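# Move the cardboard box from the desk to the counter

## Task

Pick up the small cardboard box that sits on the desk and set it down on this room's counter, without disturbing the stacked cartons. If those cartons cut off every route to the counter, place the box on top of the coffee table instead. At the end the coffee table must be standing upright, the robot must not have toppled or be left leaning, and the box must stay where it was put without the robot holding it there.

## Robot and tools

The robot is a Hello Robot Stretch 4 with a single arm. It has an omni-wheel base, a lift that slides up a mast, an arm that telescopes straight out, a wrist with yaw, pitch and roll, and a two-finger gripper. It is roughly 1.6 m tall, and no part of the base rim lies more than 0.23 m from the base origin. Occasionally a loose object may be nudged by something outside the robot's control.

Frames. The base frame sits on the floor under the middle of the base: x points forward, y to the left, z up. hand_pose is reported in this frame and marks a point between the open fingertips; when all wrist joints are 0 its axes line up with the base frame. The printed hand position may be slightly wrong. The odometry frame is the base frame as it was when the scene began. base_odometry comes from wheel rotation only, so slipping shows up as travel; heading runs from -3.142 to 3.142, positive to the left.

execute_actions. Argument "actions" is a list holding one action or nothing (an empty list just reports state and images). Argument "cameras" picks which images come back: any of head_camera, head_left_camera, head_right_camera, wrist_camera, or "all"; omitted or null also means all, [] means none. The "pictures" line lists the returned images in order. One action contains "base", "joints" or both, with optional "pace" and "contact_limits"; alternatively it is only {"end_of_arm": "enable_torque"}. Everything in one action starts at once and may finish separately.

"base" holds exactly one relative move, measured from where the base last reported itself: translate_m (metres, forward positive, -2 to 2), strafe_m (metres sideways, left positive, -2 to 2) or rotate_rad (radians, counter-clockwise from above positive, -3.2 to 3.2). These are offsets, not places.

"joints" is one object keyed by joint name with absolute targets: lift_m 0 to 1.2 (m, tolerance 0.004); arm_m 0 to 0.55 (m extension, 0.004); wrist_yaw_rad -1.134 to 4.276 (0 forward, positive left, 3.14 folded back, above 3.4 the arm may obstruct, 0.02); wrist_pitch_rad -1.117 to 4.259 (0 level, 1.57 pointing down, 0.05); wrist_roll_rad -1.117 to 4.259 (0 means fingers level, positive turns clockwise viewed from behind, 0.02); gripper_m -0.038 to 0.141 (m gap between empty fingertips, negative means they press together, 0.004). An out-of-range joint target is clipped and the result notes it; an unknown key or any other bad value rejects the whole call with no motion. A joint or base you omit may still be driving toward an earlier target without status showing it.

"pace" is "slow", "default", "fast" or "max" (base up to 0.1/0.3/0.4/0.6 m/s and 1/2/3/4 rad/s). With the lift above 0.2 the base speed is further reduced, down to 0.3 m/s and 1 rad/s at lift_m 1.2. "contact_limits" currently only takes arm_m, from 0 (gentlest) to 0.75 (firmest), default 0.5. Example: {"base": {"translate_m": 0.3}, "joints": {"gripper_m": 0.05}, "pace": "fast"}. To unfold the wrist at the start, send lift_m 0.4 with wrist_yaw_rad 0 together.

wait takes "seconds" from 0 to 10, commands nothing and returns state and images. zoom_image takes "camera" and "region" [x0, y0, x1, y1] in that camera's pixels, origin top-left, at most 504 by 504, using the latest full image. finished_scene takes "scene", the current scene's number; it is final and reports success, and the next scene's task follows. Sending a reply with no tool call ends everything.

Result lines. base_status and joint_status describe how each motion ended: "done" (for the base, wheels turned the commanded amount even if slipping), "off_target" (stopped short, may still push), "contact_stop_at_<key>" (hit something; that part turns slack), "limit_stop_at_<name>", "time_out", "torque_fault". After a stop a joint forgets its target. on_its_own lists what this call did not command; "held at" there is the held target, not the position. limit_stop_at_tilt means a lean over 6 degrees: lift, arm and wheels go slack and ignore commands until the lean eases. limit_stop_at_own_body means a self-collision was prevented; move away from the body, and beware tilting up (pitch below -0.2) combined with roll below -0.4 or above 4. A wrist motor at full strain switches off (torque_fault) and needs enable_torque. If any call reports a stop, later calls in the same reply are skipped.

lidar_m gives 12 distances in metres, one per 30-degree sector, starting straight ahead and going counter-clockwise (4th left, 7th behind, 10th right); "-" means nothing seen or closer than 0.25 m. It senses from about 0.15 m to robot height, so tabletops appear, but glass, thin legs and much behind the robot can be missed. wrist_depth_mm is a 7 by 7 grid of depths, 100 to 2000 mm, read from the top left, showing the robot's own body too. turned_by_wheels versus turned_by_imu differing by over about 0.1 rad suggests a collision or slip; the heading error is roughly their difference. base_tilt is in degrees, forward and right positive, with a fixed bias up to about 1.5. motor_effort is percent of maximum, positive toward larger joint values, peak in brackets; for wheel_0, wheel_1, wheel_2 positive turns the base right. Effort at rest outside its normal range hints at pushing or carrying.

Gripping: command a gap smaller than the object; squeezing harder pulls it toward the wrist. Neither the reading nor "done" confirms a grasp; a firm grip shows as a change in gripper_m effort. If fingertips jam on a surface, raise the lift.

Avoid: turning or driving while carrying over 1 kg with arm_m above 0.2, especially at fast paces; sustained pushes with the gripper high or at high contact limits; knocking the stacked cartons or the coffee table; dropping or slamming the box. Quicker robot motion is preferred.

Each tool is called as name(argument=value, ...) on one line, values as JSON.

## Session

execute_actions(actions=[])

Scene clock: 0.00 s.
base_odometry: x=+0.000 y=+0.000 heading=+0.000 (m, m, rad; odometry frame)
turned_by_wheels: +0.000 (rad since the last result)
turned_by_imu: +0.000 (rad since the last result)
base_tilt: forward=+0.6 right=-0.9 (deg)
lidar_m: 0.89 1.16 2.61 1.47 1.04 1.00 1.05 1.17 1.08 1.12 1.04 1.02
base_status: not commanded
joint_positions: lift_m=+0.290 arm_m=-0.001 wrist_yaw_rad=+3.109 wrist_pitch_rad=+0.001 wrist_roll_rad=-0.014 gripper_m=+0.057
joint_status: not commanded
motor_effort: lift_m=+21 arm_m=-1 wrist_yaw_rad=+0 wrist_pitch_rad=-7 wrist_roll_rad=-1 gripper_m=+0 wheel_0=+0 wheel_1=+1 wheel_2=+1 (%)
hand_pose: x=-0.1155 y=+0.0969 z=+0.4682 quat_wxyz=(+0.016, -0.001, -0.007, +1.000) (m; base frame)
wrist_depth_mm: - 146 1025 1499 1537 976 891 / - 120 157 1336 1308 1160 1205 / - 116 147 1464 1098 976 1229 / - 129 183 1464 1118 991 1182 / 209 1255 1756 1397 1308 1308 1229 / 223 1336 224 1255 207 1078 1205 / 226 1160 1160 148 1042 931 991
pictures: head_camera, head_left_camera, head_right_camera, wrist_camera
Images, in order (width x height): head_camera 420x560, head_left_camera 420x672, head_right_camera 420x672, wrist_camera 616x392.

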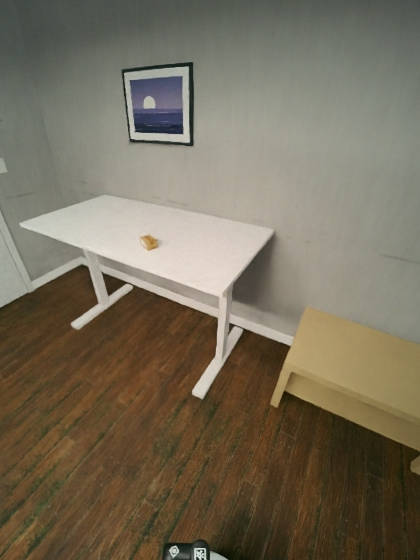

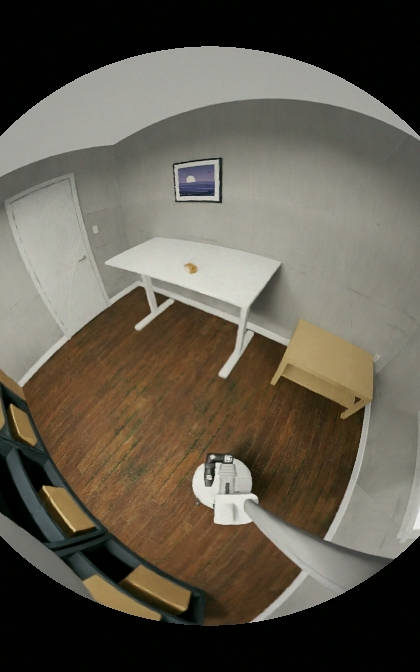

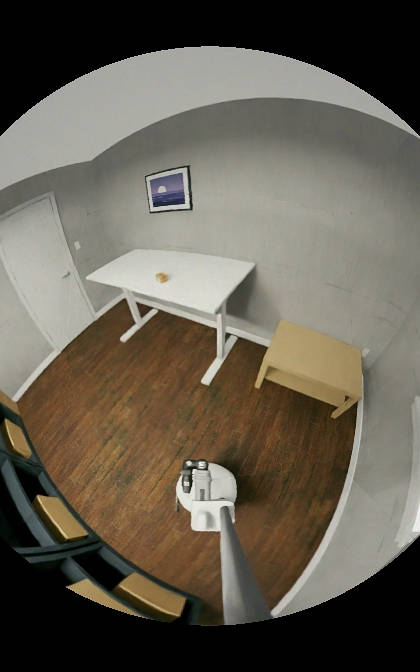

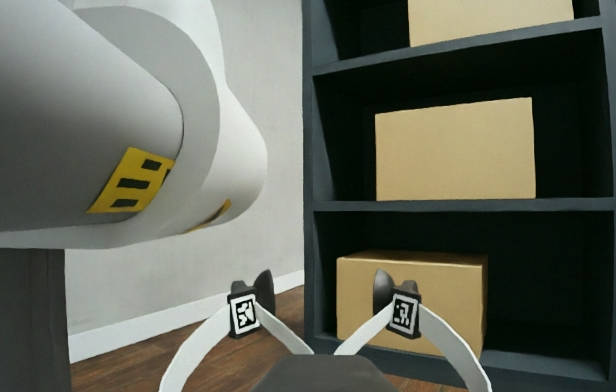

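execute_actions(actions=[{"base":{"rotate_rad":0.2},"joints":{"lift_m":0.68,"wrist_yaw_rad":0,"gripper_m":0.141},"pace":"fast"}])

zoom_image(camera="head_camera", region=[120,180,280,300])

Scene clock: 2.80 s.
base_odometry: x=+0.000 y=+0.000 heading=+0.199 (m, m, rad; odometry frame)
turned_by_wheels: +0.199 (rad since the last result)
turned_by_imu: +0.200 (rad since the last result)
base_tilt: forward=+0.6 right=-0.9 (deg)
lidar_m: 0.90 1.49 2.38 1.23 1.01 1.00 1.14 1.13 1.08 1.20 1.02 0.89
base_status: done
joint_positions: lift_m=+0.680 arm_m=-0.001 wrist_yaw_rad=+0.000 wrist_pitch_rad=+0.001 wrist_roll_rad=-0.014 gripper_m=+0.141
joint_status: all done
motor_effort: lift_m=+24(25) arm_m=-1(1) wrist_yaw_rad=-2(5) wrist_pitch_rad=-6(5) wrist_roll_rad=-3(2) gripper_m=+3(2) wheel_0=-3(9) wheel_1=-2(10) wheel_2=-3(13) (%)
hand_pose: x=+0.4585 y=-0.0873 z=+0.8575 quat_wxyz=(+1.000, -0.007, +0.001, +0.000) (m; base frame)
wrist_depth_mm: - - - 1863 1537 1281 1098 / - - - 1808 1499 1281 1118 / - - - 1863 1537 1281 1118 / - - - 1205 960 1229 1118 / - - - 1808 1576 1255 1118 / - - 218 1808 1499 209 1118 / - 1983 1863 148 1464 1205 1098
pictures: head_camera, head_left_camera, head_right_camera, wrist_camera
Images, in order (width x height): head_camera 420x560, head_left_camera 420x672, head_right_camera 420x672, wrist_camera 616x392.

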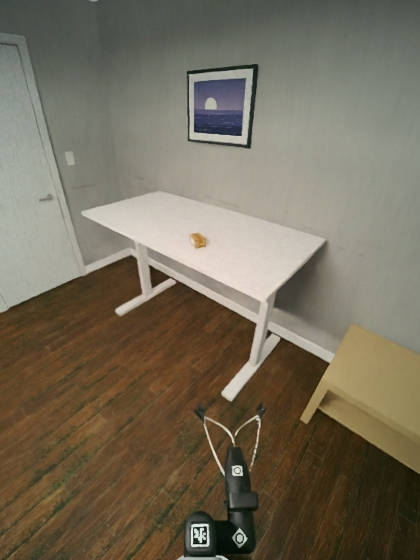

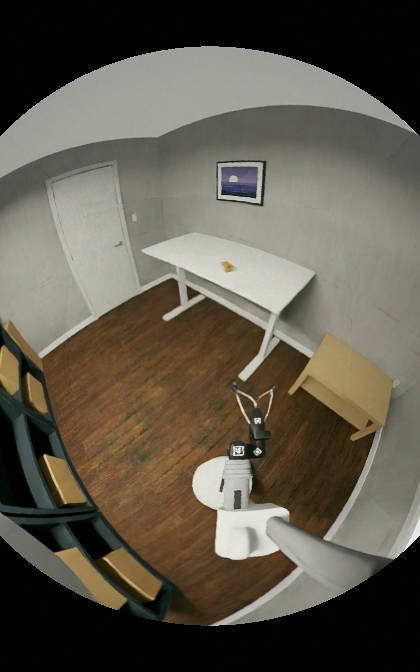

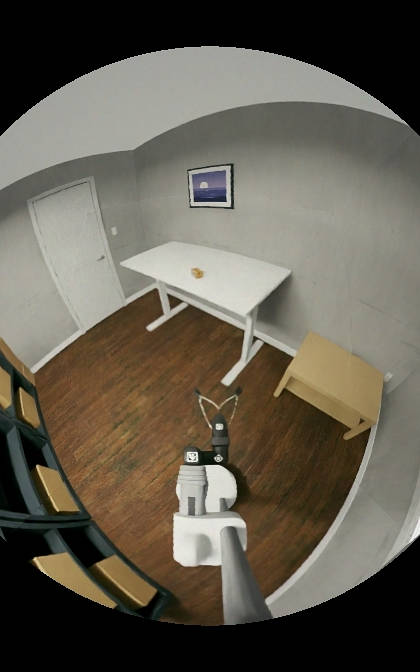

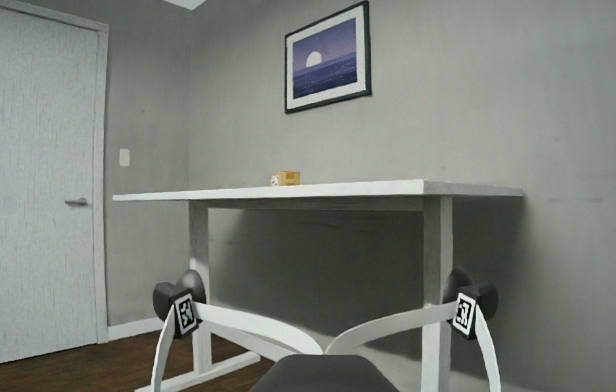

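Region (120, 180, 280, 300) of head_camera's 420x560 image, scaled by 3.150, with more detail than that image has; it fills the top 378 rows of this view, and the rest is white.

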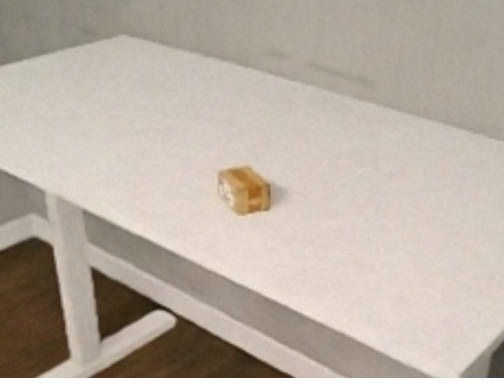

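execute_actions(actions=[{"base":{"translate_m":0.3},"joints":{"lift_m":0.9,"wrist_pitch_rad":0.35,"wrist_yaw_rad":0.2},"pace":"fast"}], cameras=[])

execute_actions(actions=[{"joints":{"arm_m":0.3},"pace":"fast"}], cameras=["head_camera","wrist_camera"])

Scene clock: 5.10 s.
base_odometry: x=+0.294 y=+0.059 heading=+0.200 (m, m, rad; odometry frame)
turned_by_wheels: +0.000 (rad since the last result)
turned_by_imu: -0.001 (rad since the last result)
base_tilt: forward=+0.7 right=-0.9 (deg)
lidar_m: 0.63 1.04 2.41 1.51 1.24 1.24 1.39 1.29 1.28 0.95 0.81 0.61
base_status: done
joint_positions: lift_m=+0.900 arm_m=-0.001 wrist_yaw_rad=+0.200 wrist_pitch_rad=+0.352 wrist_roll_rad=-0.014 gripper_m=+0.141
joint_status: all done
motor_effort: lift_m=+23(25) arm_m=-1(1) wrist_yaw_rad=-1(5) wrist_pitch_rad=-6(5) wrist_roll_rad=-2(2) gripper_m=+0(3) wheel_0=+3(11) wheel_1=+2(9) wheel_2=+0(15) (%)
hand_pose: x=+0.4527 y=-0.0319 z=+0.9785 quat_wxyz=(+0.979, -0.024, +0.174, +0.100) (m; base frame)
wrist_depth_mm: 1708 1983 - 1756 1336 1060 917 / 1808 - - 1808 1397 1138 931 / 1808 - 1255 768 842 831 831 / 1863 - - - 517 469 462 / 1983 - - - 1576 387 325 / 1756 1708 218 1808 1618 209 661 / 1464 1430 1499 148 1464 1308 866
pictures: none
No camera images: the call's "cameras" was empty. Leave "cameras" out to get every camera's image.

Scene clock: 6.80 s.
base_odometry: x=+0.294 y=+0.059 heading=+0.200 (m, m, rad; odometry frame)
turned_by_wheels: +0.000 (rad since the last result)
turned_by_imu: -0.001 (rad since the last result)
base_tilt: forward=+0.6 right=-0.8 (deg)
lidar_m: 0.64 1.05 2.41 1.50 1.24 1.24 1.40 1.28 1.28 0.97 0.79 0.60
base_status: not commanded
joint_positions: lift_m=+0.900 arm_m=+0.299 wrist_yaw_rad=+0.200 wrist_pitch_rad=+0.352 wrist_roll_rad=-0.014 gripper_m=+0.141
joint_status: all done
motor_effort: lift_m=+23(23) arm_m=+6(5) wrist_yaw_rad=-1(1) wrist_pitch_rad=-6(3) wrist_roll_rad=-3(1) gripper_m=+2(1) wheel_0=+3(3) wheel_1=+2(2) wheel_2=+0(0) (%)
hand_pose: x=+0.7527 y=-0.0318 z=+0.9785 quat_wxyz=(+0.979, -0.024, +0.174, +0.100) (m; base frame)
wrist_depth_mm: 1618 1756 1863 1430 1078 854 732 / 1661 1808 - 1499 1118 891 750 / 1708 1138 891 854 820 820 732 / 1708 1921 492 439 473 462 459 / 1808 - 373 336 330 325 319 / 1756 1708 219 257 253 209 244 / 1499 1397 1430 148 207 200 -
pictures: head_camera, wrist_camera
Images, in order (width x height): head_camera 420x560, wrist_camera 616x392.

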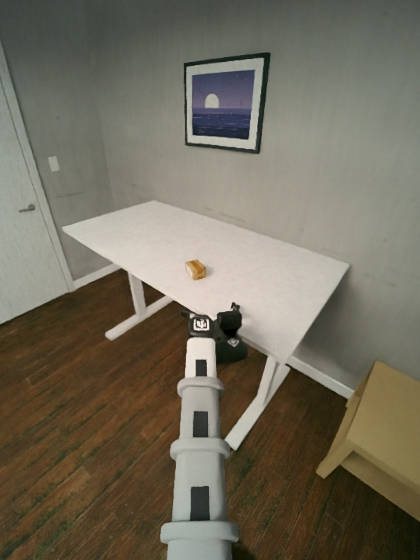

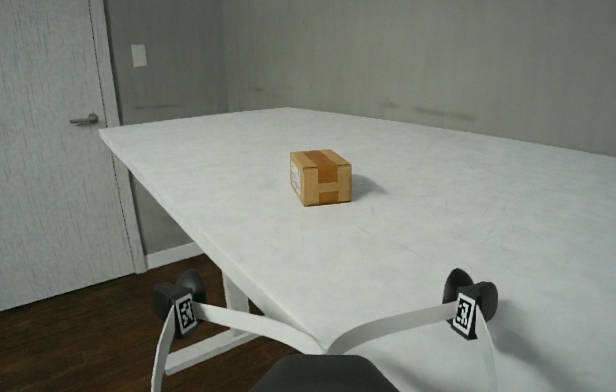

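execute_actions(actions=[{"base":{"strafe_m":-0.02},"joints":{"arm_m":0.47,"wrist_yaw_rad":0.45},"pace":"fast"}], cameras=["wrist_camera"])

Scene clock: 8.50 s.
base_odometry: x=+0.298 y=+0.040 heading=+0.200 (m, m, rad; odometry frame)
turned_by_wheels: +0.000 (rad since the last result)
turned_by_imu: +0.000 (rad since the last result)
base_tilt: forward=+0.7 right=-1.0 (deg)
lidar_m: 0.61 1.04 2.43 1.54 1.26 1.25 1.40 1.28 1.26 0.93 0.79 0.59
base_status: done
joint_positions: lift_m=+0.900 arm_m=+0.469 wrist_yaw_rad=+0.450 wrist_pitch_rad=+0.352 wrist_roll_rad=-0.014 gripper_m=+0.141
joint_status: all done
motor_effort: lift_m=+23(23) arm_m=+6(7) wrist_yaw_rad=-2(4) wrist_pitch_rad=-5(6) wrist_roll_rad=-2(2) gripper_m=+3(2) wheel_0=+4(9) wheel_1=-2(11) wheel_2=+0(4) (%)
hand_pose: x=+0.9218 y=+0.0391 z=+0.9785 quat_wxyz=(+0.959, -0.046, +0.169, +0.221) (m; base frame)
wrist_depth_mm: 1499 1618 1756 1863 1205 878 715 / 1576 1661 1921 1983 1281 891 723 / 1661 1756 878 842 820 809 723 / 1708 1863 496 480 469 462 455 / 1756 1921 338 317 265 322 317 / 1756 1708 218 256 253 209 243 / 1464 1430 211 148 206 199 -
pictures: wrist_camera
Images, in order (width x height): wrist_camera 616x392.

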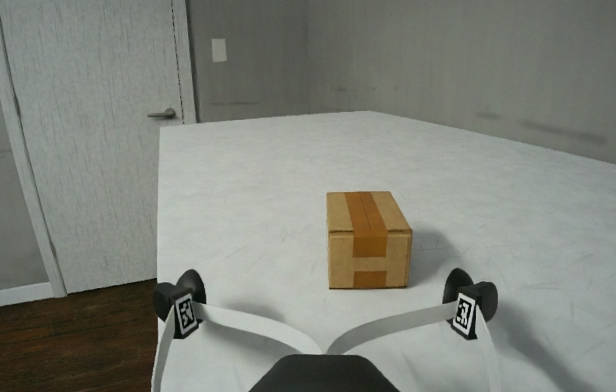

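execute_actions(actions=[{"joints":{"arm_m":0.545},"pace":"fast"}], cameras=["wrist_camera"])

execute_actions(actions=[{"joints":{"gripper_m":0.01},"pace":"fast"}], cameras=["wrist_camera"])

execute_actions(actions=[{"joints":{"lift_m":0.95},"pace":"fast"}], cameras=["wrist_camera"])

Scene clock: 9.80 s.
base_odometry: x=+0.298 y=+0.040 heading=+0.200 (m, m, rad; odometry frame)
turned_by_wheels: +0.000 (rad since the last result)
turned_by_imu: +0.000 (rad since the last result)
base_tilt: forward=+0.6 right=-1.0 (deg)
lidar_m: 0.64 1.07 2.43 1.52 1.26 1.25 1.41 1.26 1.27 0.93 0.78 0.60
base_status: not commanded
joint_positions: lift_m=+0.900 arm_m=+0.544 wrist_yaw_rad=+0.450 wrist_pitch_rad=+0.352 wrist_roll_rad=-0.014 gripper_m=+0.141
joint_status: all done
motor_effort: lift_m=+23(23) arm_m=+6(7) wrist_yaw_rad=-1(0) wrist_pitch_rad=-5(6) wrist_roll_rad=-2(0) gripper_m=-1(1) wheel_0=+4(4) wheel_1=-2(2) wheel_2=+0(0) (%)
hand_pose: x=+0.9967 y=+0.0391 z=+0.9785 quat_wxyz=(+0.959, -0.046, +0.169, +0.221) (m; base frame)
wrist_depth_mm: 1499 1576 1708 1756 1138 820 661 / 1537 1661 1808 1863 1182 831 676 / 1576 1618 878 842 820 788 683 / 1708 544 488 480 473 459 455 / 1756 340 336 230 312 322 317 / 1756 244 219 199 202 208 242 / 1397 205 211 149 204 199 -
pictures: wrist_camera
Images, in order (width x height): wrist_camera 616x392.

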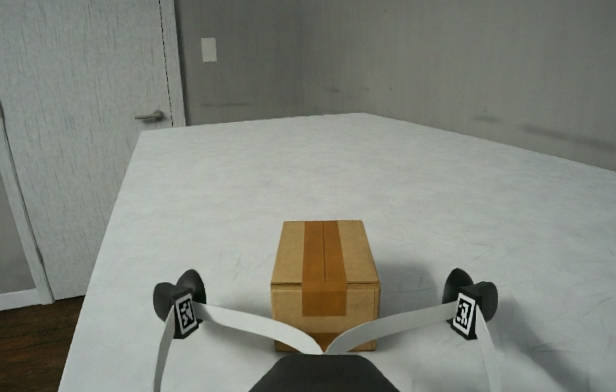

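Scene clock: 12.10 s.
base_odometry: x=+0.298 y=+0.040 heading=+0.200 (m, m, rad; odometry frame)
turned_by_wheels: +0.000 (rad since the last result)
turned_by_imu: -0.001 (rad since the last result)
base_tilt: forward=+0.6 right=-1.0 (deg)
lidar_m: 0.65 1.06 2.43 1.53 1.24 1.24 1.39 1.29 1.26 0.95 0.78 0.61
base_status: not commanded
joint_positions: lift_m=+0.900 arm_m=+0.544 wrist_yaw_rad=+0.450 wrist_pitch_rad=+0.353 wrist_roll_rad=-0.014 gripper_m=+0.010
joint_status: all done
motor_effort: lift_m=+23(23) arm_m=+6(6) wrist_yaw_rad=-1(1) wrist_pitch_rad=-7(8) wrist_roll_rad=-2(2) gripper_m=-23(23) wheel_0=+4(4) wheel_1=-2(2) wheel_2=+0(0) (%)
hand_pose: x=+0.9967 y=+0.0390 z=+0.9783 quat_wxyz=(+0.959, -0.046, +0.170, +0.221) (m; base frame)
wrist_depth_mm: 1464 1618 1756 1808 1160 820 661 / 1537 1661 1808 1863 1182 854 676 / 1618 1661 866 842 820 788 683 / 1661 544 484 477 462 462 452 / 1756 340 338 220 310 322 315 / 1756 255 193 185 185 246 240 / 1397 202 205 190 193 191 -
pictures: wrist_camera
Images, in order (width x height): wrist_camera 616x392.

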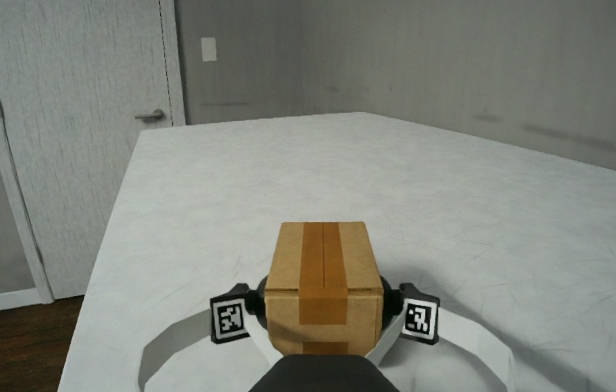

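Scene clock: 13.00 s.
base_odometry: x=+0.298 y=+0.040 heading=+0.200 (m, m, rad; odometry frame)
turned_by_wheels: +0.000 (rad since the last result)
turned_by_imu: +0.000 (rad since the last result)
base_tilt: forward=+0.8 right=-0.9 (deg)
lidar_m: 0.63 1.07 2.43 1.54 1.26 1.25 1.41 1.27 1.27 0.94 0.77 0.60
base_status: not commanded
joint_positions: lift_m=+0.950 arm_m=+0.544 wrist_yaw_rad=+0.450 wrist_pitch_rad=+0.353 wrist_roll_rad=-0.014 gripper_m=+0.010
joint_status: all done
motor_effort: lift_m=+24(27) arm_m=+6(6) wrist_yaw_rad=-1(1) wrist_pitch_rad=-9(9) wrist_roll_rad=-1(3) gripper_m=-22(22) wheel_0=+4(4) wheel_1=-2(2) wheel_2=+0(0) (%)
hand_pose: x=+0.9966 y=+0.0390 z=+1.0282 quat_wxyz=(+0.959, -0.046, +0.170, +0.221) (m; base frame)
wrist_depth_mm: 1499 1618 1808 1708 1138 809 668 / 1537 1661 1863 1863 1160 842 676 / 1576 1756 1160 1118 1078 842 691 / 1618 788 634 627 609 597 591 / 1708 477 442 219 407 421 413 / 1756 351 193 185 184 320 315 / 1537 266 268 190 253 251 -
pictures: wrist_camera
Images, in order (width x height): wrist_camera 616x392.

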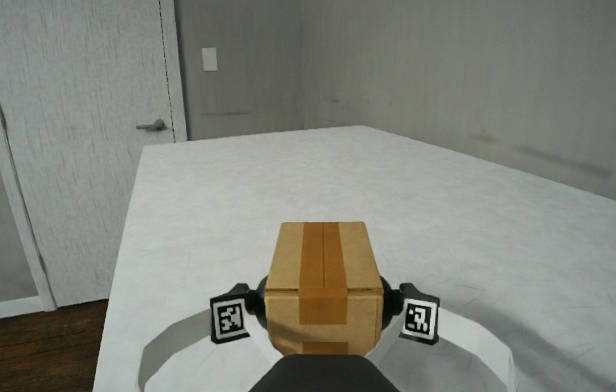

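execute_actions(actions=[{"base":{"rotate_rad":2.7},"joints":{"arm_m":0,"wrist_yaw_rad":0}}], cameras=["head_camera","head_left_camera"])

Scene clock: 21.77 s.
base_odometry: x=+0.298 y=+0.040 heading=+2.899 (m, m, rad; odometry frame)
turned_by_wheels: +2.699 (rad since the last result)
turned_by_imu: +2.722 (rad since the last result)
base_tilt: forward=+0.7 right=-0.8 (deg)
lidar_m: 1.23 1.54 1.27 1.26 0.91 0.79 0.62 0.67 1.14 2.42 1.46 1.23
base_status: done
joint_positions: lift_m=+0.950 arm_m=+0.001 wrist_yaw_rad=+0.000 wrist_pitch_rad=+0.353 wrist_roll_rad=-0.014 gripper_m=+0.010
joint_status: all done
motor_effort: lift_m=+24(24) arm_m=-6(7) wrist_yaw_rad=-1(6) wrist_pitch_rad=-9(8) wrist_roll_rad=-1(1) gripper_m=-21(23) wheel_0=-5(10) wheel_1=-4(10) wheel_2=-4(12) (%)
hand_pose: x=+0.4426 y=-0.0874 z=+1.0282 quat_wxyz=(+0.984, -0.007, +0.176, +0.001) (m; base frame)
wrist_depth_mm: 1308 1618 1205 1336 904 866 1118 / 1308 1708 1281 1025 931 891 1025 / 1336 1708 1255 1098 991 904 976 / 1336 1756 1397 1138 1160 1060 1308 / 1397 1808 1366 220 1118 1118 1229 / 1397 1756 193 185 185 1042 1060 / 1397 1499 1430 190 1308 1098 1060
pictures: head_camera, head_left_camera
Images, in order (width x height): head_camera 420x560, head_left_camera 420x672.

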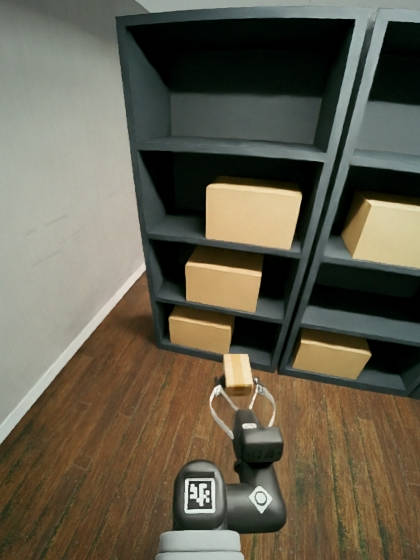

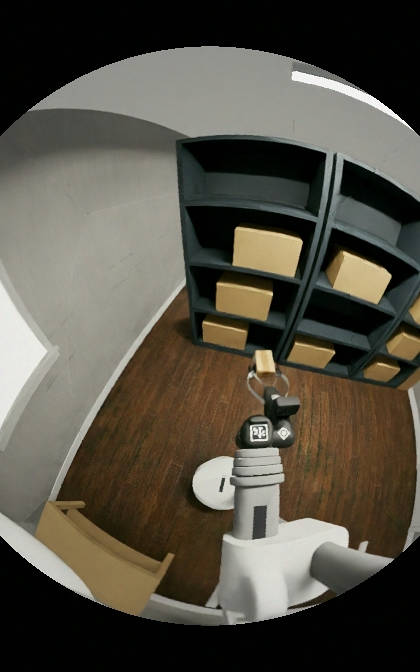

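execute_actions(actions=[{"base":{"rotate_rad":-0.27},"pace":"fast"}], cameras=[])

execute_actions(actions=[{"base":{"strafe_m":0.93},"pace":"fast"}], cameras=["head_camera","head_left_camera"])

Scene clock: 23.10 s.
base_odometry: x=+0.298 y=+0.040 heading=+2.630 (m, m, rad; odometry frame)
turned_by_wheels: -0.269 (rad since the last result)
turned_by_imu: -0.272 (rad since the last result)
base_tilt: forward=+0.7 right=-1.0 (deg)
lidar_m: 1.23 1.30 1.35 1.28 1.11 0.83 0.80 0.60 0.81 2.42 1.77 1.29
base_status: done
joint_positions: lift_m=+0.950 arm_m=+0.001 wrist_yaw_rad=+0.000 wrist_pitch_rad=+0.353 wrist_roll_rad=-0.014 gripper_m=+0.010
joint_status: not commanded
motor_effort: lift_m=+24(24) arm_m=-6(6) wrist_yaw_rad=-1(2) wrist_pitch_rad=-9(9) wrist_roll_rad=-1(1) gripper_m=-22(21) wheel_0=+4(10) wheel_1=+5(8) wheel_2=+4(9) (%)
hand_pose: x=+0.4426 y=-0.0875 z=+1.0282 quat_wxyz=(+0.984, -0.007, +0.176, +0.001) (m; base frame)
wrist_depth_mm: 976 1308 1138 1281 1118 946 931 / 1060 1366 976 960 1118 960 946 / 1618 1229 1008 1008 1025 1008 991 / 1708 1308 1118 1397 1464 1537 1464 / 1863 1205 1138 220 1160 1255 1255 / 1756 1281 193 185 185 1281 1464 / 1499 1336 1281 190 1281 1255 1336
pictures: none
No camera images: the call's "cameras" was empty. Leave "cameras" out to get every camera's image.

Scene clock: 26.90 s.
base_odometry: x=-0.158 y=-0.771 heading=+2.630 (m, m, rad; odometry frame)
turned_by_wheels: +0.000 (rad since the last result)
turned_by_imu: -0.002 (rad since the last result)
base_tilt: forward=+0.7 right=-0.9 (deg)
lidar_m: 1.26 0.55 0.36 0.33 0.33 0.50 0.77 0.81 1.10 2.27 1.77 1.28
base_status: done
joint_positions: lift_m=+0.950 arm_m=+0.001 wrist_yaw_rad=+0.000 wrist_pitch_rad=+0.353 wrist_roll_rad=-0.014 gripper_m=+0.010
joint_status: not commanded
motor_effort: lift_m=+24(24) arm_m=-6(5) wrist_yaw_rad=-1(0) wrist_pitch_rad=-10(9) wrist_roll_rad=-2(3) gripper_m=-23(21) wheel_0=-4(10) wheel_1=+1(14) wheel_2=+0(3) (%)
hand_pose: x=+0.4426 y=-0.0874 z=+1.0282 quat_wxyz=(+0.984, -0.007, +0.176, +0.001) (m; base frame)
wrist_depth_mm: 627 891 1708 - 1308 1308 891 / 615 891 1708 - 1336 1098 931 / 621 891 1756 - 1042 1098 976 / 627 904 1756 - 1430 1078 1060 / 615 904 1708 219 1229 1098 1098 / 609 878 193 185 185 1255 1430 / 627 750 1464 190 1229 1255 1336
pictures: head_camera, head_left_camera
Images, in order (width x height): head_camera 420x560, head_left_camera 420x672.

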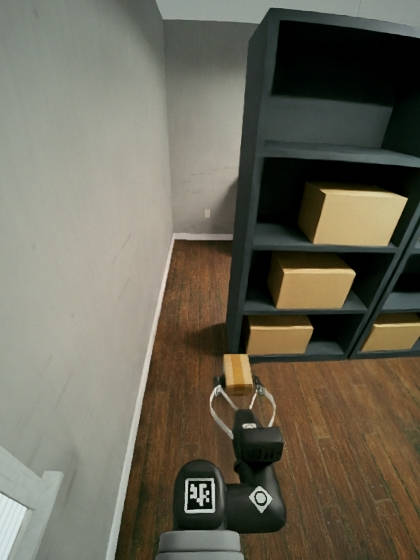

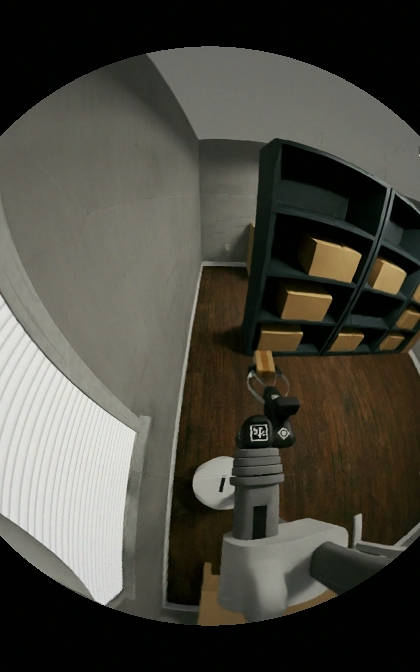

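execute_actions(actions=[{"base":{"translate_m":0.9},"joints":{"wrist_yaw_rad":0.3},"pace":"fast"}], cameras=["head_right_camera","head_left_camera"])

Scene clock: 31.23 s.
base_odometry: x=-0.942 y=-0.330 heading=+2.630 (m, m, rad; odometry frame)
turned_by_wheels: +0.000 (rad since the last result)
turned_by_imu: -0.003 (rad since the last result)
base_tilt: forward=+0.5 right=-0.8 (deg)
lidar_m: 1.62 0.59 0.41 0.38 0.40 0.57 1.46 1.74 2.08 1.40 0.50 0.40
base_status: done
joint_positions: lift_m=+0.950 arm_m=+0.001 wrist_yaw_rad=+0.300 wrist_pitch_rad=+0.353 wrist_roll_rad=-0.014 gripper_m=+0.010
joint_status: all done
motor_effort: lift_m=+24(24) arm_m=-5(5) wrist_yaw_rad=-2(7) wrist_pitch_rad=-8(9) wrist_roll_rad=-3(1) gripper_m=-22(21) wheel_0=+4(6) wheel_1=+3(10) wheel_2=-3(13) (%)
hand_pose: x=+0.4563 y=-0.0035 z=+1.0282 quat_wxyz=(+0.973, -0.033, +0.173, +0.148) (m; base frame)
wrist_depth_mm: 442 554 778 1336 - 1863 1756 / 445 569 820 1366 - 1863 1808 / 449 580 831 1430 - - 904 / 459 597 866 1464 - - 439 / 466 603 878 220 - - 439 / 473 609 193 185 184 1661 421 / 477 559 866 190 1397 500 399
pictures: head_left_camera, head_right_camera
Images, in order (width x height): head_left_camera 420x672, head_right_camera 420x672.

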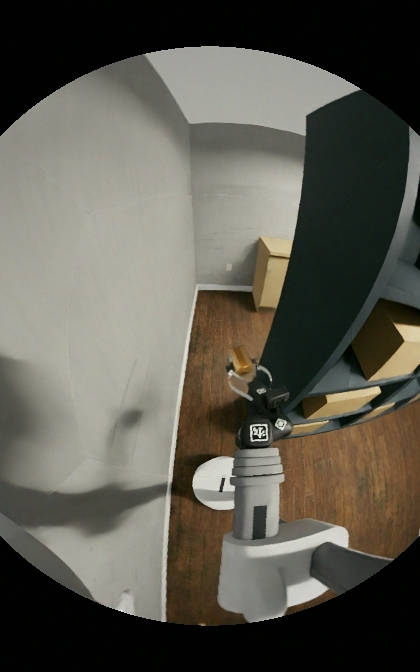

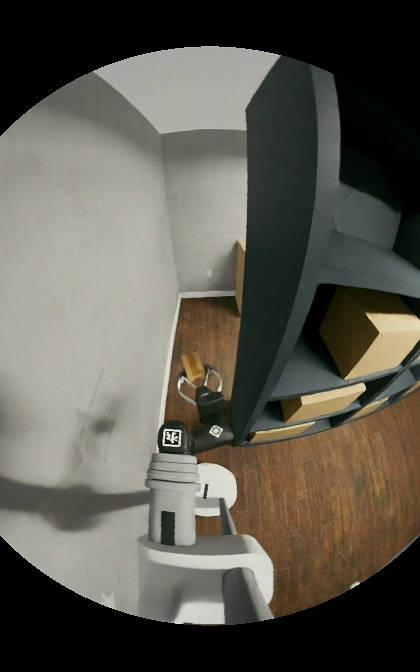

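execute_actions(actions=[{"base":{"strafe_m":0.11},"pace":"fast"}], cameras=[])

execute_actions(actions=[{"base":{"translate_m":1.0},"joints":{"wrist_yaw_rad":0,"lift_m":1.0},"pace":"fast"}], cameras=[])

execute_actions(actions=[{"base":{"rotate_rad":-0.5},"pace":"fast"}])

Scene clock: 33.00 s.
base_odometry: x=-0.996 y=-0.426 heading=+2.630 (m, m, rad; odometry frame)
turned_by_wheels: +0.000 (rad since the last result)
turned_by_imu: -0.001 (rad since the last result)
base_tilt: forward=+0.6 right=-1.0 (deg)
lidar_m: 1.17 0.40 0.29 0.27 0.29 0.40 0.95 1.74 2.12 1.39 0.47 0.46
base_status: done
joint_positions: lift_m=+0.950 arm_m=+0.001 wrist_yaw_rad=+0.300 wrist_pitch_rad=+0.353 wrist_roll_rad=-0.014 gripper_m=+0.010
joint_status: not commanded
motor_effort: lift_m=+24(24) arm_m=-5(5) wrist_yaw_rad=-1(1) wrist_pitch_rad=-7(8) wrist_roll_rad=-1(0) gripper_m=-19(23) wheel_0=-1(13) wheel_1=+0(13) wheel_2=+0(3) (%)
hand_pose: x=+0.4563 y=-0.0035 z=+1.0282 quat_wxyz=(+0.973, -0.033, +0.173, +0.148) (m; base frame)
wrist_depth_mm: 338 424 597 1025 1921 1808 1756 / 340 433 621 1060 - 1921 1808 / 345 445 647 1098 - - 1537 / 351 455 654 1160 - - 1499 / 357 462 668 220 - - 1576 / 357 462 193 185 185 1756 1576 / 366 424 683 190 1397 1397 1499
pictures: none
No camera images: the call's "cameras" was empty. Leave "cameras" out to get every camera's image.

Scene clock: 37.17 s.
base_odometry: x=-1.868 y=+0.063 heading=+2.630 (m, m, rad; odometry frame)
turned_by_wheels: +0.001 (rad since the last result)
turned_by_imu: -0.003 (rad since the last result)
base_tilt: forward=+0.6 right=-1.0 (deg)
lidar_m: 1.24 0.43 0.31 0.29 0.30 0.43 1.12 0.47 0.37 0.70 1.30 1.07
base_status: done
joint_positions: lift_m=+1.000 arm_m=+0.001 wrist_yaw_rad=+0.000 wrist_pitch_rad=+0.353 wrist_roll_rad=-0.014 gripper_m=+0.010
joint_status: all done
motor_effort: lift_m=+24(25) arm_m=-5(5) wrist_yaw_rad=-1(8) wrist_pitch_rad=-8(10) wrist_roll_rad=+0(2) gripper_m=-20(21) wheel_0=+5(7) wheel_1=+4(8) wheel_2=-2(9) (%)
hand_pose: x=+0.4425 y=-0.0874 z=+1.0781 quat_wxyz=(+0.984, -0.007, +0.176, +0.001) (m; base frame)
wrist_depth_mm: 512 732 1138 1138 1118 1138 1118 / 504 741 1182 1205 1205 1205 1182 / 508 741 1255 1281 1229 1229 1205 / 512 750 1336 1308 1308 1042 866 / 512 741 1366 220 1397 1025 741 / 500 723 193 185 184 931 778 / 508 627 1308 190 1499 842 820
pictures: none
No camera images: the call's "cameras" was empty. Leave "cameras" out to get every camera's image.

Scene clock: 38.57 s.
base_odometry: x=-1.868 y=+0.063 heading=+2.131 (m, m, rad; odometry frame)
turned_by_wheels: -0.499 (rad since the last result)
turned_by_imu: -0.504 (rad since the last result)
base_tilt: forward=+0.6 right=-0.9 (deg)
lidar_m: 1.08 1.10 0.43 0.30 0.29 0.32 0.43 1.26 0.45 0.38 0.81 1.27
base_status: done
joint_positions: lift_m=+1.000 arm_m=+0.001 wrist_yaw_rad=+0.000 wrist_pitch_rad=+0.353 wrist_roll_rad=-0.014 gripper_m=+0.010
joint_status: not commanded
motor_effort: lift_m=+24(23) arm_m=-5(5) wrist_yaw_rad=+0(1) wrist_pitch_rad=-9(8) wrist_roll_rad=-2(2) gripper_m=-20(21) wheel_0=+6(10) wheel_1=+4(8) wheel_2=+4(6) (%)
hand_pose: x=+0.4425 y=-0.0875 z=+1.0781 quat_wxyz=(+0.984, -0.007, +0.176, +0.001) (m; base frame)
wrist_depth_mm: 1008 1118 1229 1366 1537 1756 - / 1042 1138 1281 1430 1661 1863 - / 1078 1182 1336 1430 1537 1537 1537 / 1118 1229 1366 991 1042 1160 1430 / 1182 1281 1430 219 1078 1308 1618 / 1229 1366 193 185 185 1366 1756 / 1281 1336 1537 190 1229 1430 1537
pictures: head_camera, head_left_camera, head_right_camera, wrist_camera
Images, in order (width x height): head_camera 420x560, head_left_camera 420x672, head_right_camera 420x672, wrist_camera 616x392.

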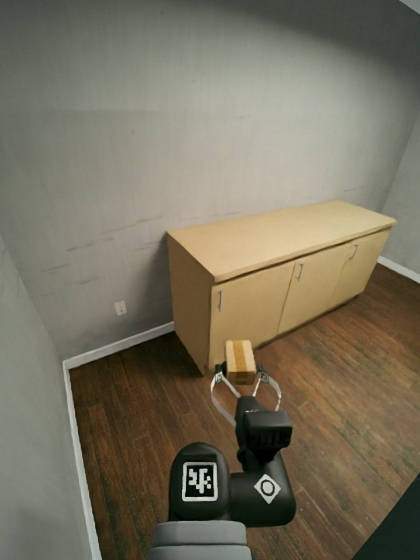

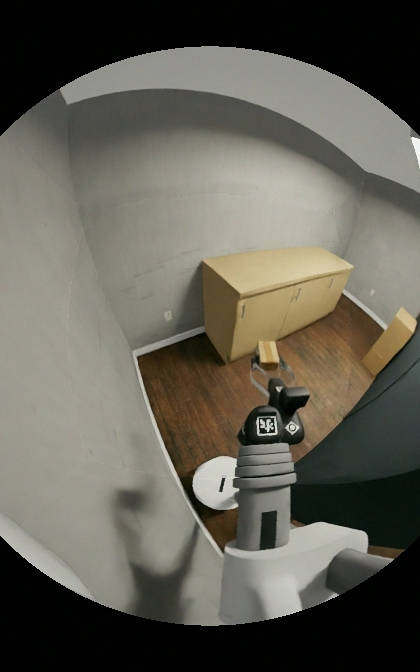

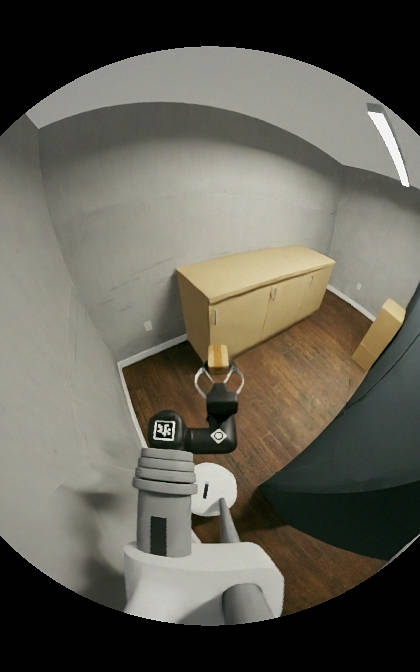

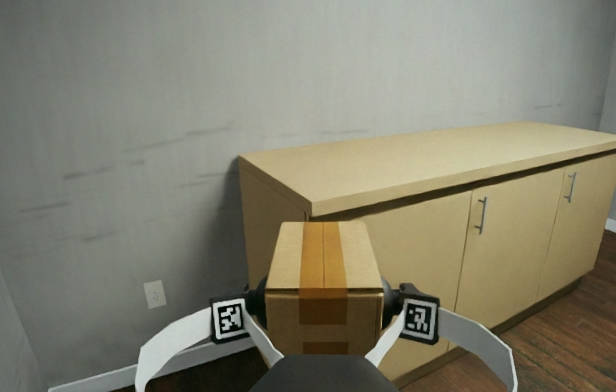

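execute_actions(actions=[{"base":{"translate_m":0.5},"joints":{"arm_m":0.45,"lift_m":0.92},"pace":"fast"}], cameras=["head_camera","wrist_camera"])

Scene clock: 41.60 s.
base_odometry: x=-2.134 y=+0.487 heading=+2.132 (m, m, rad; odometry frame)
turned_by_wheels: +0.001 (rad since the last result)
turned_by_imu: -0.001 (rad since the last result)
base_tilt: forward=+0.7 right=-1.0 (deg)
lidar_m: 0.57 1.07 0.76 0.55 0.53 0.56 0.80 0.63 0.64 0.91 1.75 0.65
base_status: done
joint_positions: lift_m=+0.920 arm_m=+0.449 wrist_yaw_rad=+0.000 wrist_pitch_rad=+0.353 wrist_roll_rad=-0.014 gripper_m=+0.010
joint_status: all done
motor_effort: lift_m=+18(21) arm_m=+5(7) wrist_yaw_rad=-1(0) wrist_pitch_rad=-9(9) wrist_roll_rad=-2(0) gripper_m=-21(22) wheel_0=+5(11) wheel_1=+4(11) wheel_2=-1(16) (%)
hand_pose: x=+0.8906 y=-0.0874 z=+0.9986 quat_wxyz=(+0.984, -0.007, +0.176, +0.001) (m; base frame)
wrist_depth_mm: 389 424 469 525 585 676 788 / 399 436 488 549 621 715 842 / 415 459 512 574 654 778 878 / 433 477 535 591 640 640 627 / 445 466 466 220 427 442 433 / 462 353 193 185 184 340 332 / 387 278 283 190 266 264 276
pictures: head_camera, wrist_camera
Images, in order (width x height): head_camera 420x560, wrist_camera 616x392.

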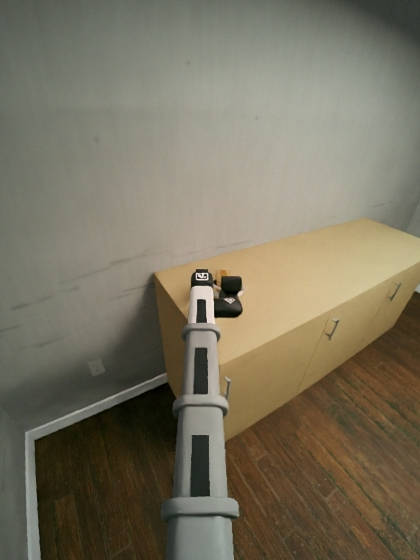

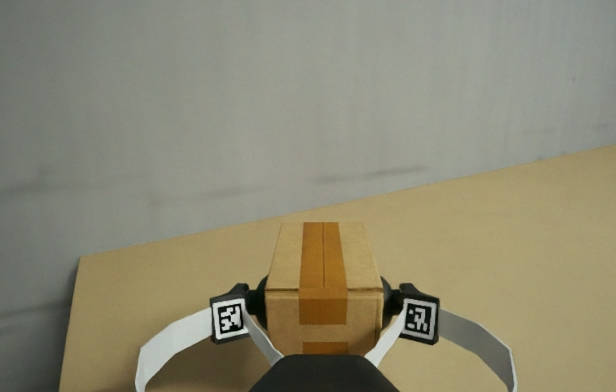

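Depth 442 vs 322 (0) and 421 (5 cm): about 6.1 cm above.

execute_actions(actions=[{"joints":{"lift_m":0.86}}], cameras=[])

execute_actions(actions=[{"joints":{"gripper_m":0.09},"pace":"fast"}], cameras=[])

execute_actions(actions=[{"joints":{"arm_m":0.3},"pace":"fast"}], cameras=["wrist_camera"])

finished_scene(scene=1)

Scene clock: 43.07 s.
base_odometry: x=-2.134 y=+0.487 heading=+2.132 (m, m, rad; odometry frame)
turned_by_wheels: +0.000 (rad since the last result)
turned_by_imu: -0.001 (rad since the last result)
base_tilt: forward=+0.6 right=-0.8 (deg)
lidar_m: 0.58 1.06 0.76 0.55 0.53 0.56 0.78 0.62 0.65 0.91 1.76 0.66
base_status: not commanded
joint_positions: lift_m=+0.860 arm_m=+0.449 wrist_yaw_rad=+0.000 wrist_pitch_rad=+0.353 wrist_roll_rad=-0.014 gripper_m=+0.010
joint_status: all done
motor_effort: lift_m=+18(18) arm_m=+6(5) wrist_yaw_rad=-1(2) wrist_pitch_rad=-8(9) wrist_roll_rad=-1(3) gripper_m=-21(19) wheel_0=+5(5) wheel_1=+4(4) wheel_2=-1(1) (%)
hand_pose: x=+0.8907 y=-0.0874 z=+0.9387 quat_wxyz=(+0.984, -0.007, +0.176, +0.001) (m; base frame)
wrist_depth_mm: 389 421 469 525 591 683 788 / 399 439 488 549 615 723 842 / 415 459 512 574 640 723 809 / 430 459 484 477 469 462 455 / 430 340 338 219 310 322 319 / 255 256 193 185 185 247 242 / 211 203 206 190 195 192 -
pictures: none
No camera images: the call's "cameras" was empty. Leave "cameras" out to get every camera's image.

Scene clock: 44.67 s.
base_odometry: x=-2.134 y=+0.487 heading=+2.132 (m, m, rad; odometry frame)
turned_by_wheels: +0.000 (rad since the last result)
turned_by_imu: -0.001 (rad since the last result)
base_tilt: forward=+0.5 right=-0.9 (deg)
lidar_m: 0.57 1.06 0.75 0.56 0.52 0.57 0.79 0.62 0.65 0.92 1.77 0.67
base_status: not commanded
joint_positions: lift_m=+0.860 arm_m=+0.449 wrist_yaw_rad=+0.000 wrist_pitch_rad=+0.353 wrist_roll_rad=-0.014 gripper_m=+0.090
joint_status: all done
motor_effort: lift_m=+18(18) arm_m=+5(6) wrist_yaw_rad=-2(1) wrist_pitch_rad=-7(8) wrist_roll_rad=-3(2) gripper_m=-2(23) wheel_0=+5(5) wheel_1=+4(4) wheel_2=-1(1) (%)
hand_pose: x=+0.8907 y=-0.0874 z=+0.9388 quat_wxyz=(+0.984, -0.007, +0.175, +0.001) (m; base frame)
wrist_depth_mm: 392 421 469 525 591 676 788 / 402 439 492 544 621 723 831 / 415 459 512 574 640 723 831 / 433 462 488 480 473 466 455 / 430 340 340 232 327 322 319 / 255 257 211 198 198 245 244 / 211 206 206 148 204 197 -
pictures: none
No camera images: the call's "cameras" was empty. Leave "cameras" out to get every camera's image.

Scene clock: 45.97 s.
base_odometry: x=-2.134 y=+0.487 heading=+2.132 (m, m, rad; odometry frame)
turned_by_wheels: +0.000 (rad since the last result)
turned_by_imu: +0.000 (rad since the last result)
base_tilt: forward=+0.6 right=-0.9 (deg)
lidar_m: 0.58 1.06 0.76 0.56 0.53 0.57 0.78 0.63 0.65 0.92 1.76 0.65
base_status: not commanded
joint_positions: lift_m=+0.860 arm_m=+0.301 wrist_yaw_rad=+0.000 wrist_pitch_rad=+0.352 wrist_roll_rad=-0.014 gripper_m=+0.090
joint_status: all done
motor_effort: lift_m=+18(18) arm_m=-5(7) wrist_yaw_rad=-1(2) wrist_pitch_rad=-6(6) wrist_roll_rad=-3(1) gripper_m=-1(0) wheel_0=+5(5) wheel_1=+4(4) wheel_2=-1(1) (%)
hand_pose: x=+0.7426 y=-0.0875 z=+0.9389 quat_wxyz=(+0.985, -0.007, +0.175, +0.001) (m; base frame)
wrist_depth_mm: 488 530 591 654 741 842 991 / 508 549 609 691 768 917 1025 / 521 569 634 707 768 820 831 / 544 564 492 362 473 466 462 / 569 389 342 340 334 325 320 / 591 615 211 257 219 245 243 / 615 654 208 148 204 198 -
pictures: wrist_camera
Images, in order (width x height): wrist_camera 616x392.

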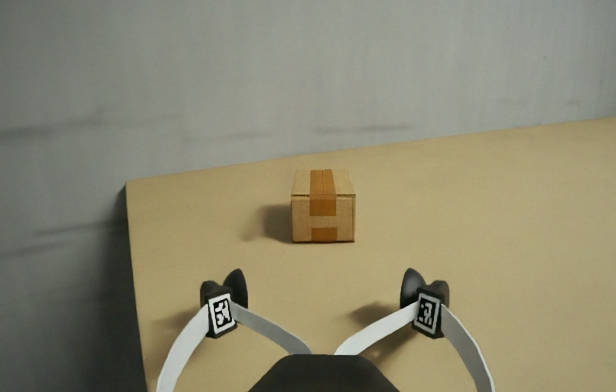

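The scene is finished: the task was done.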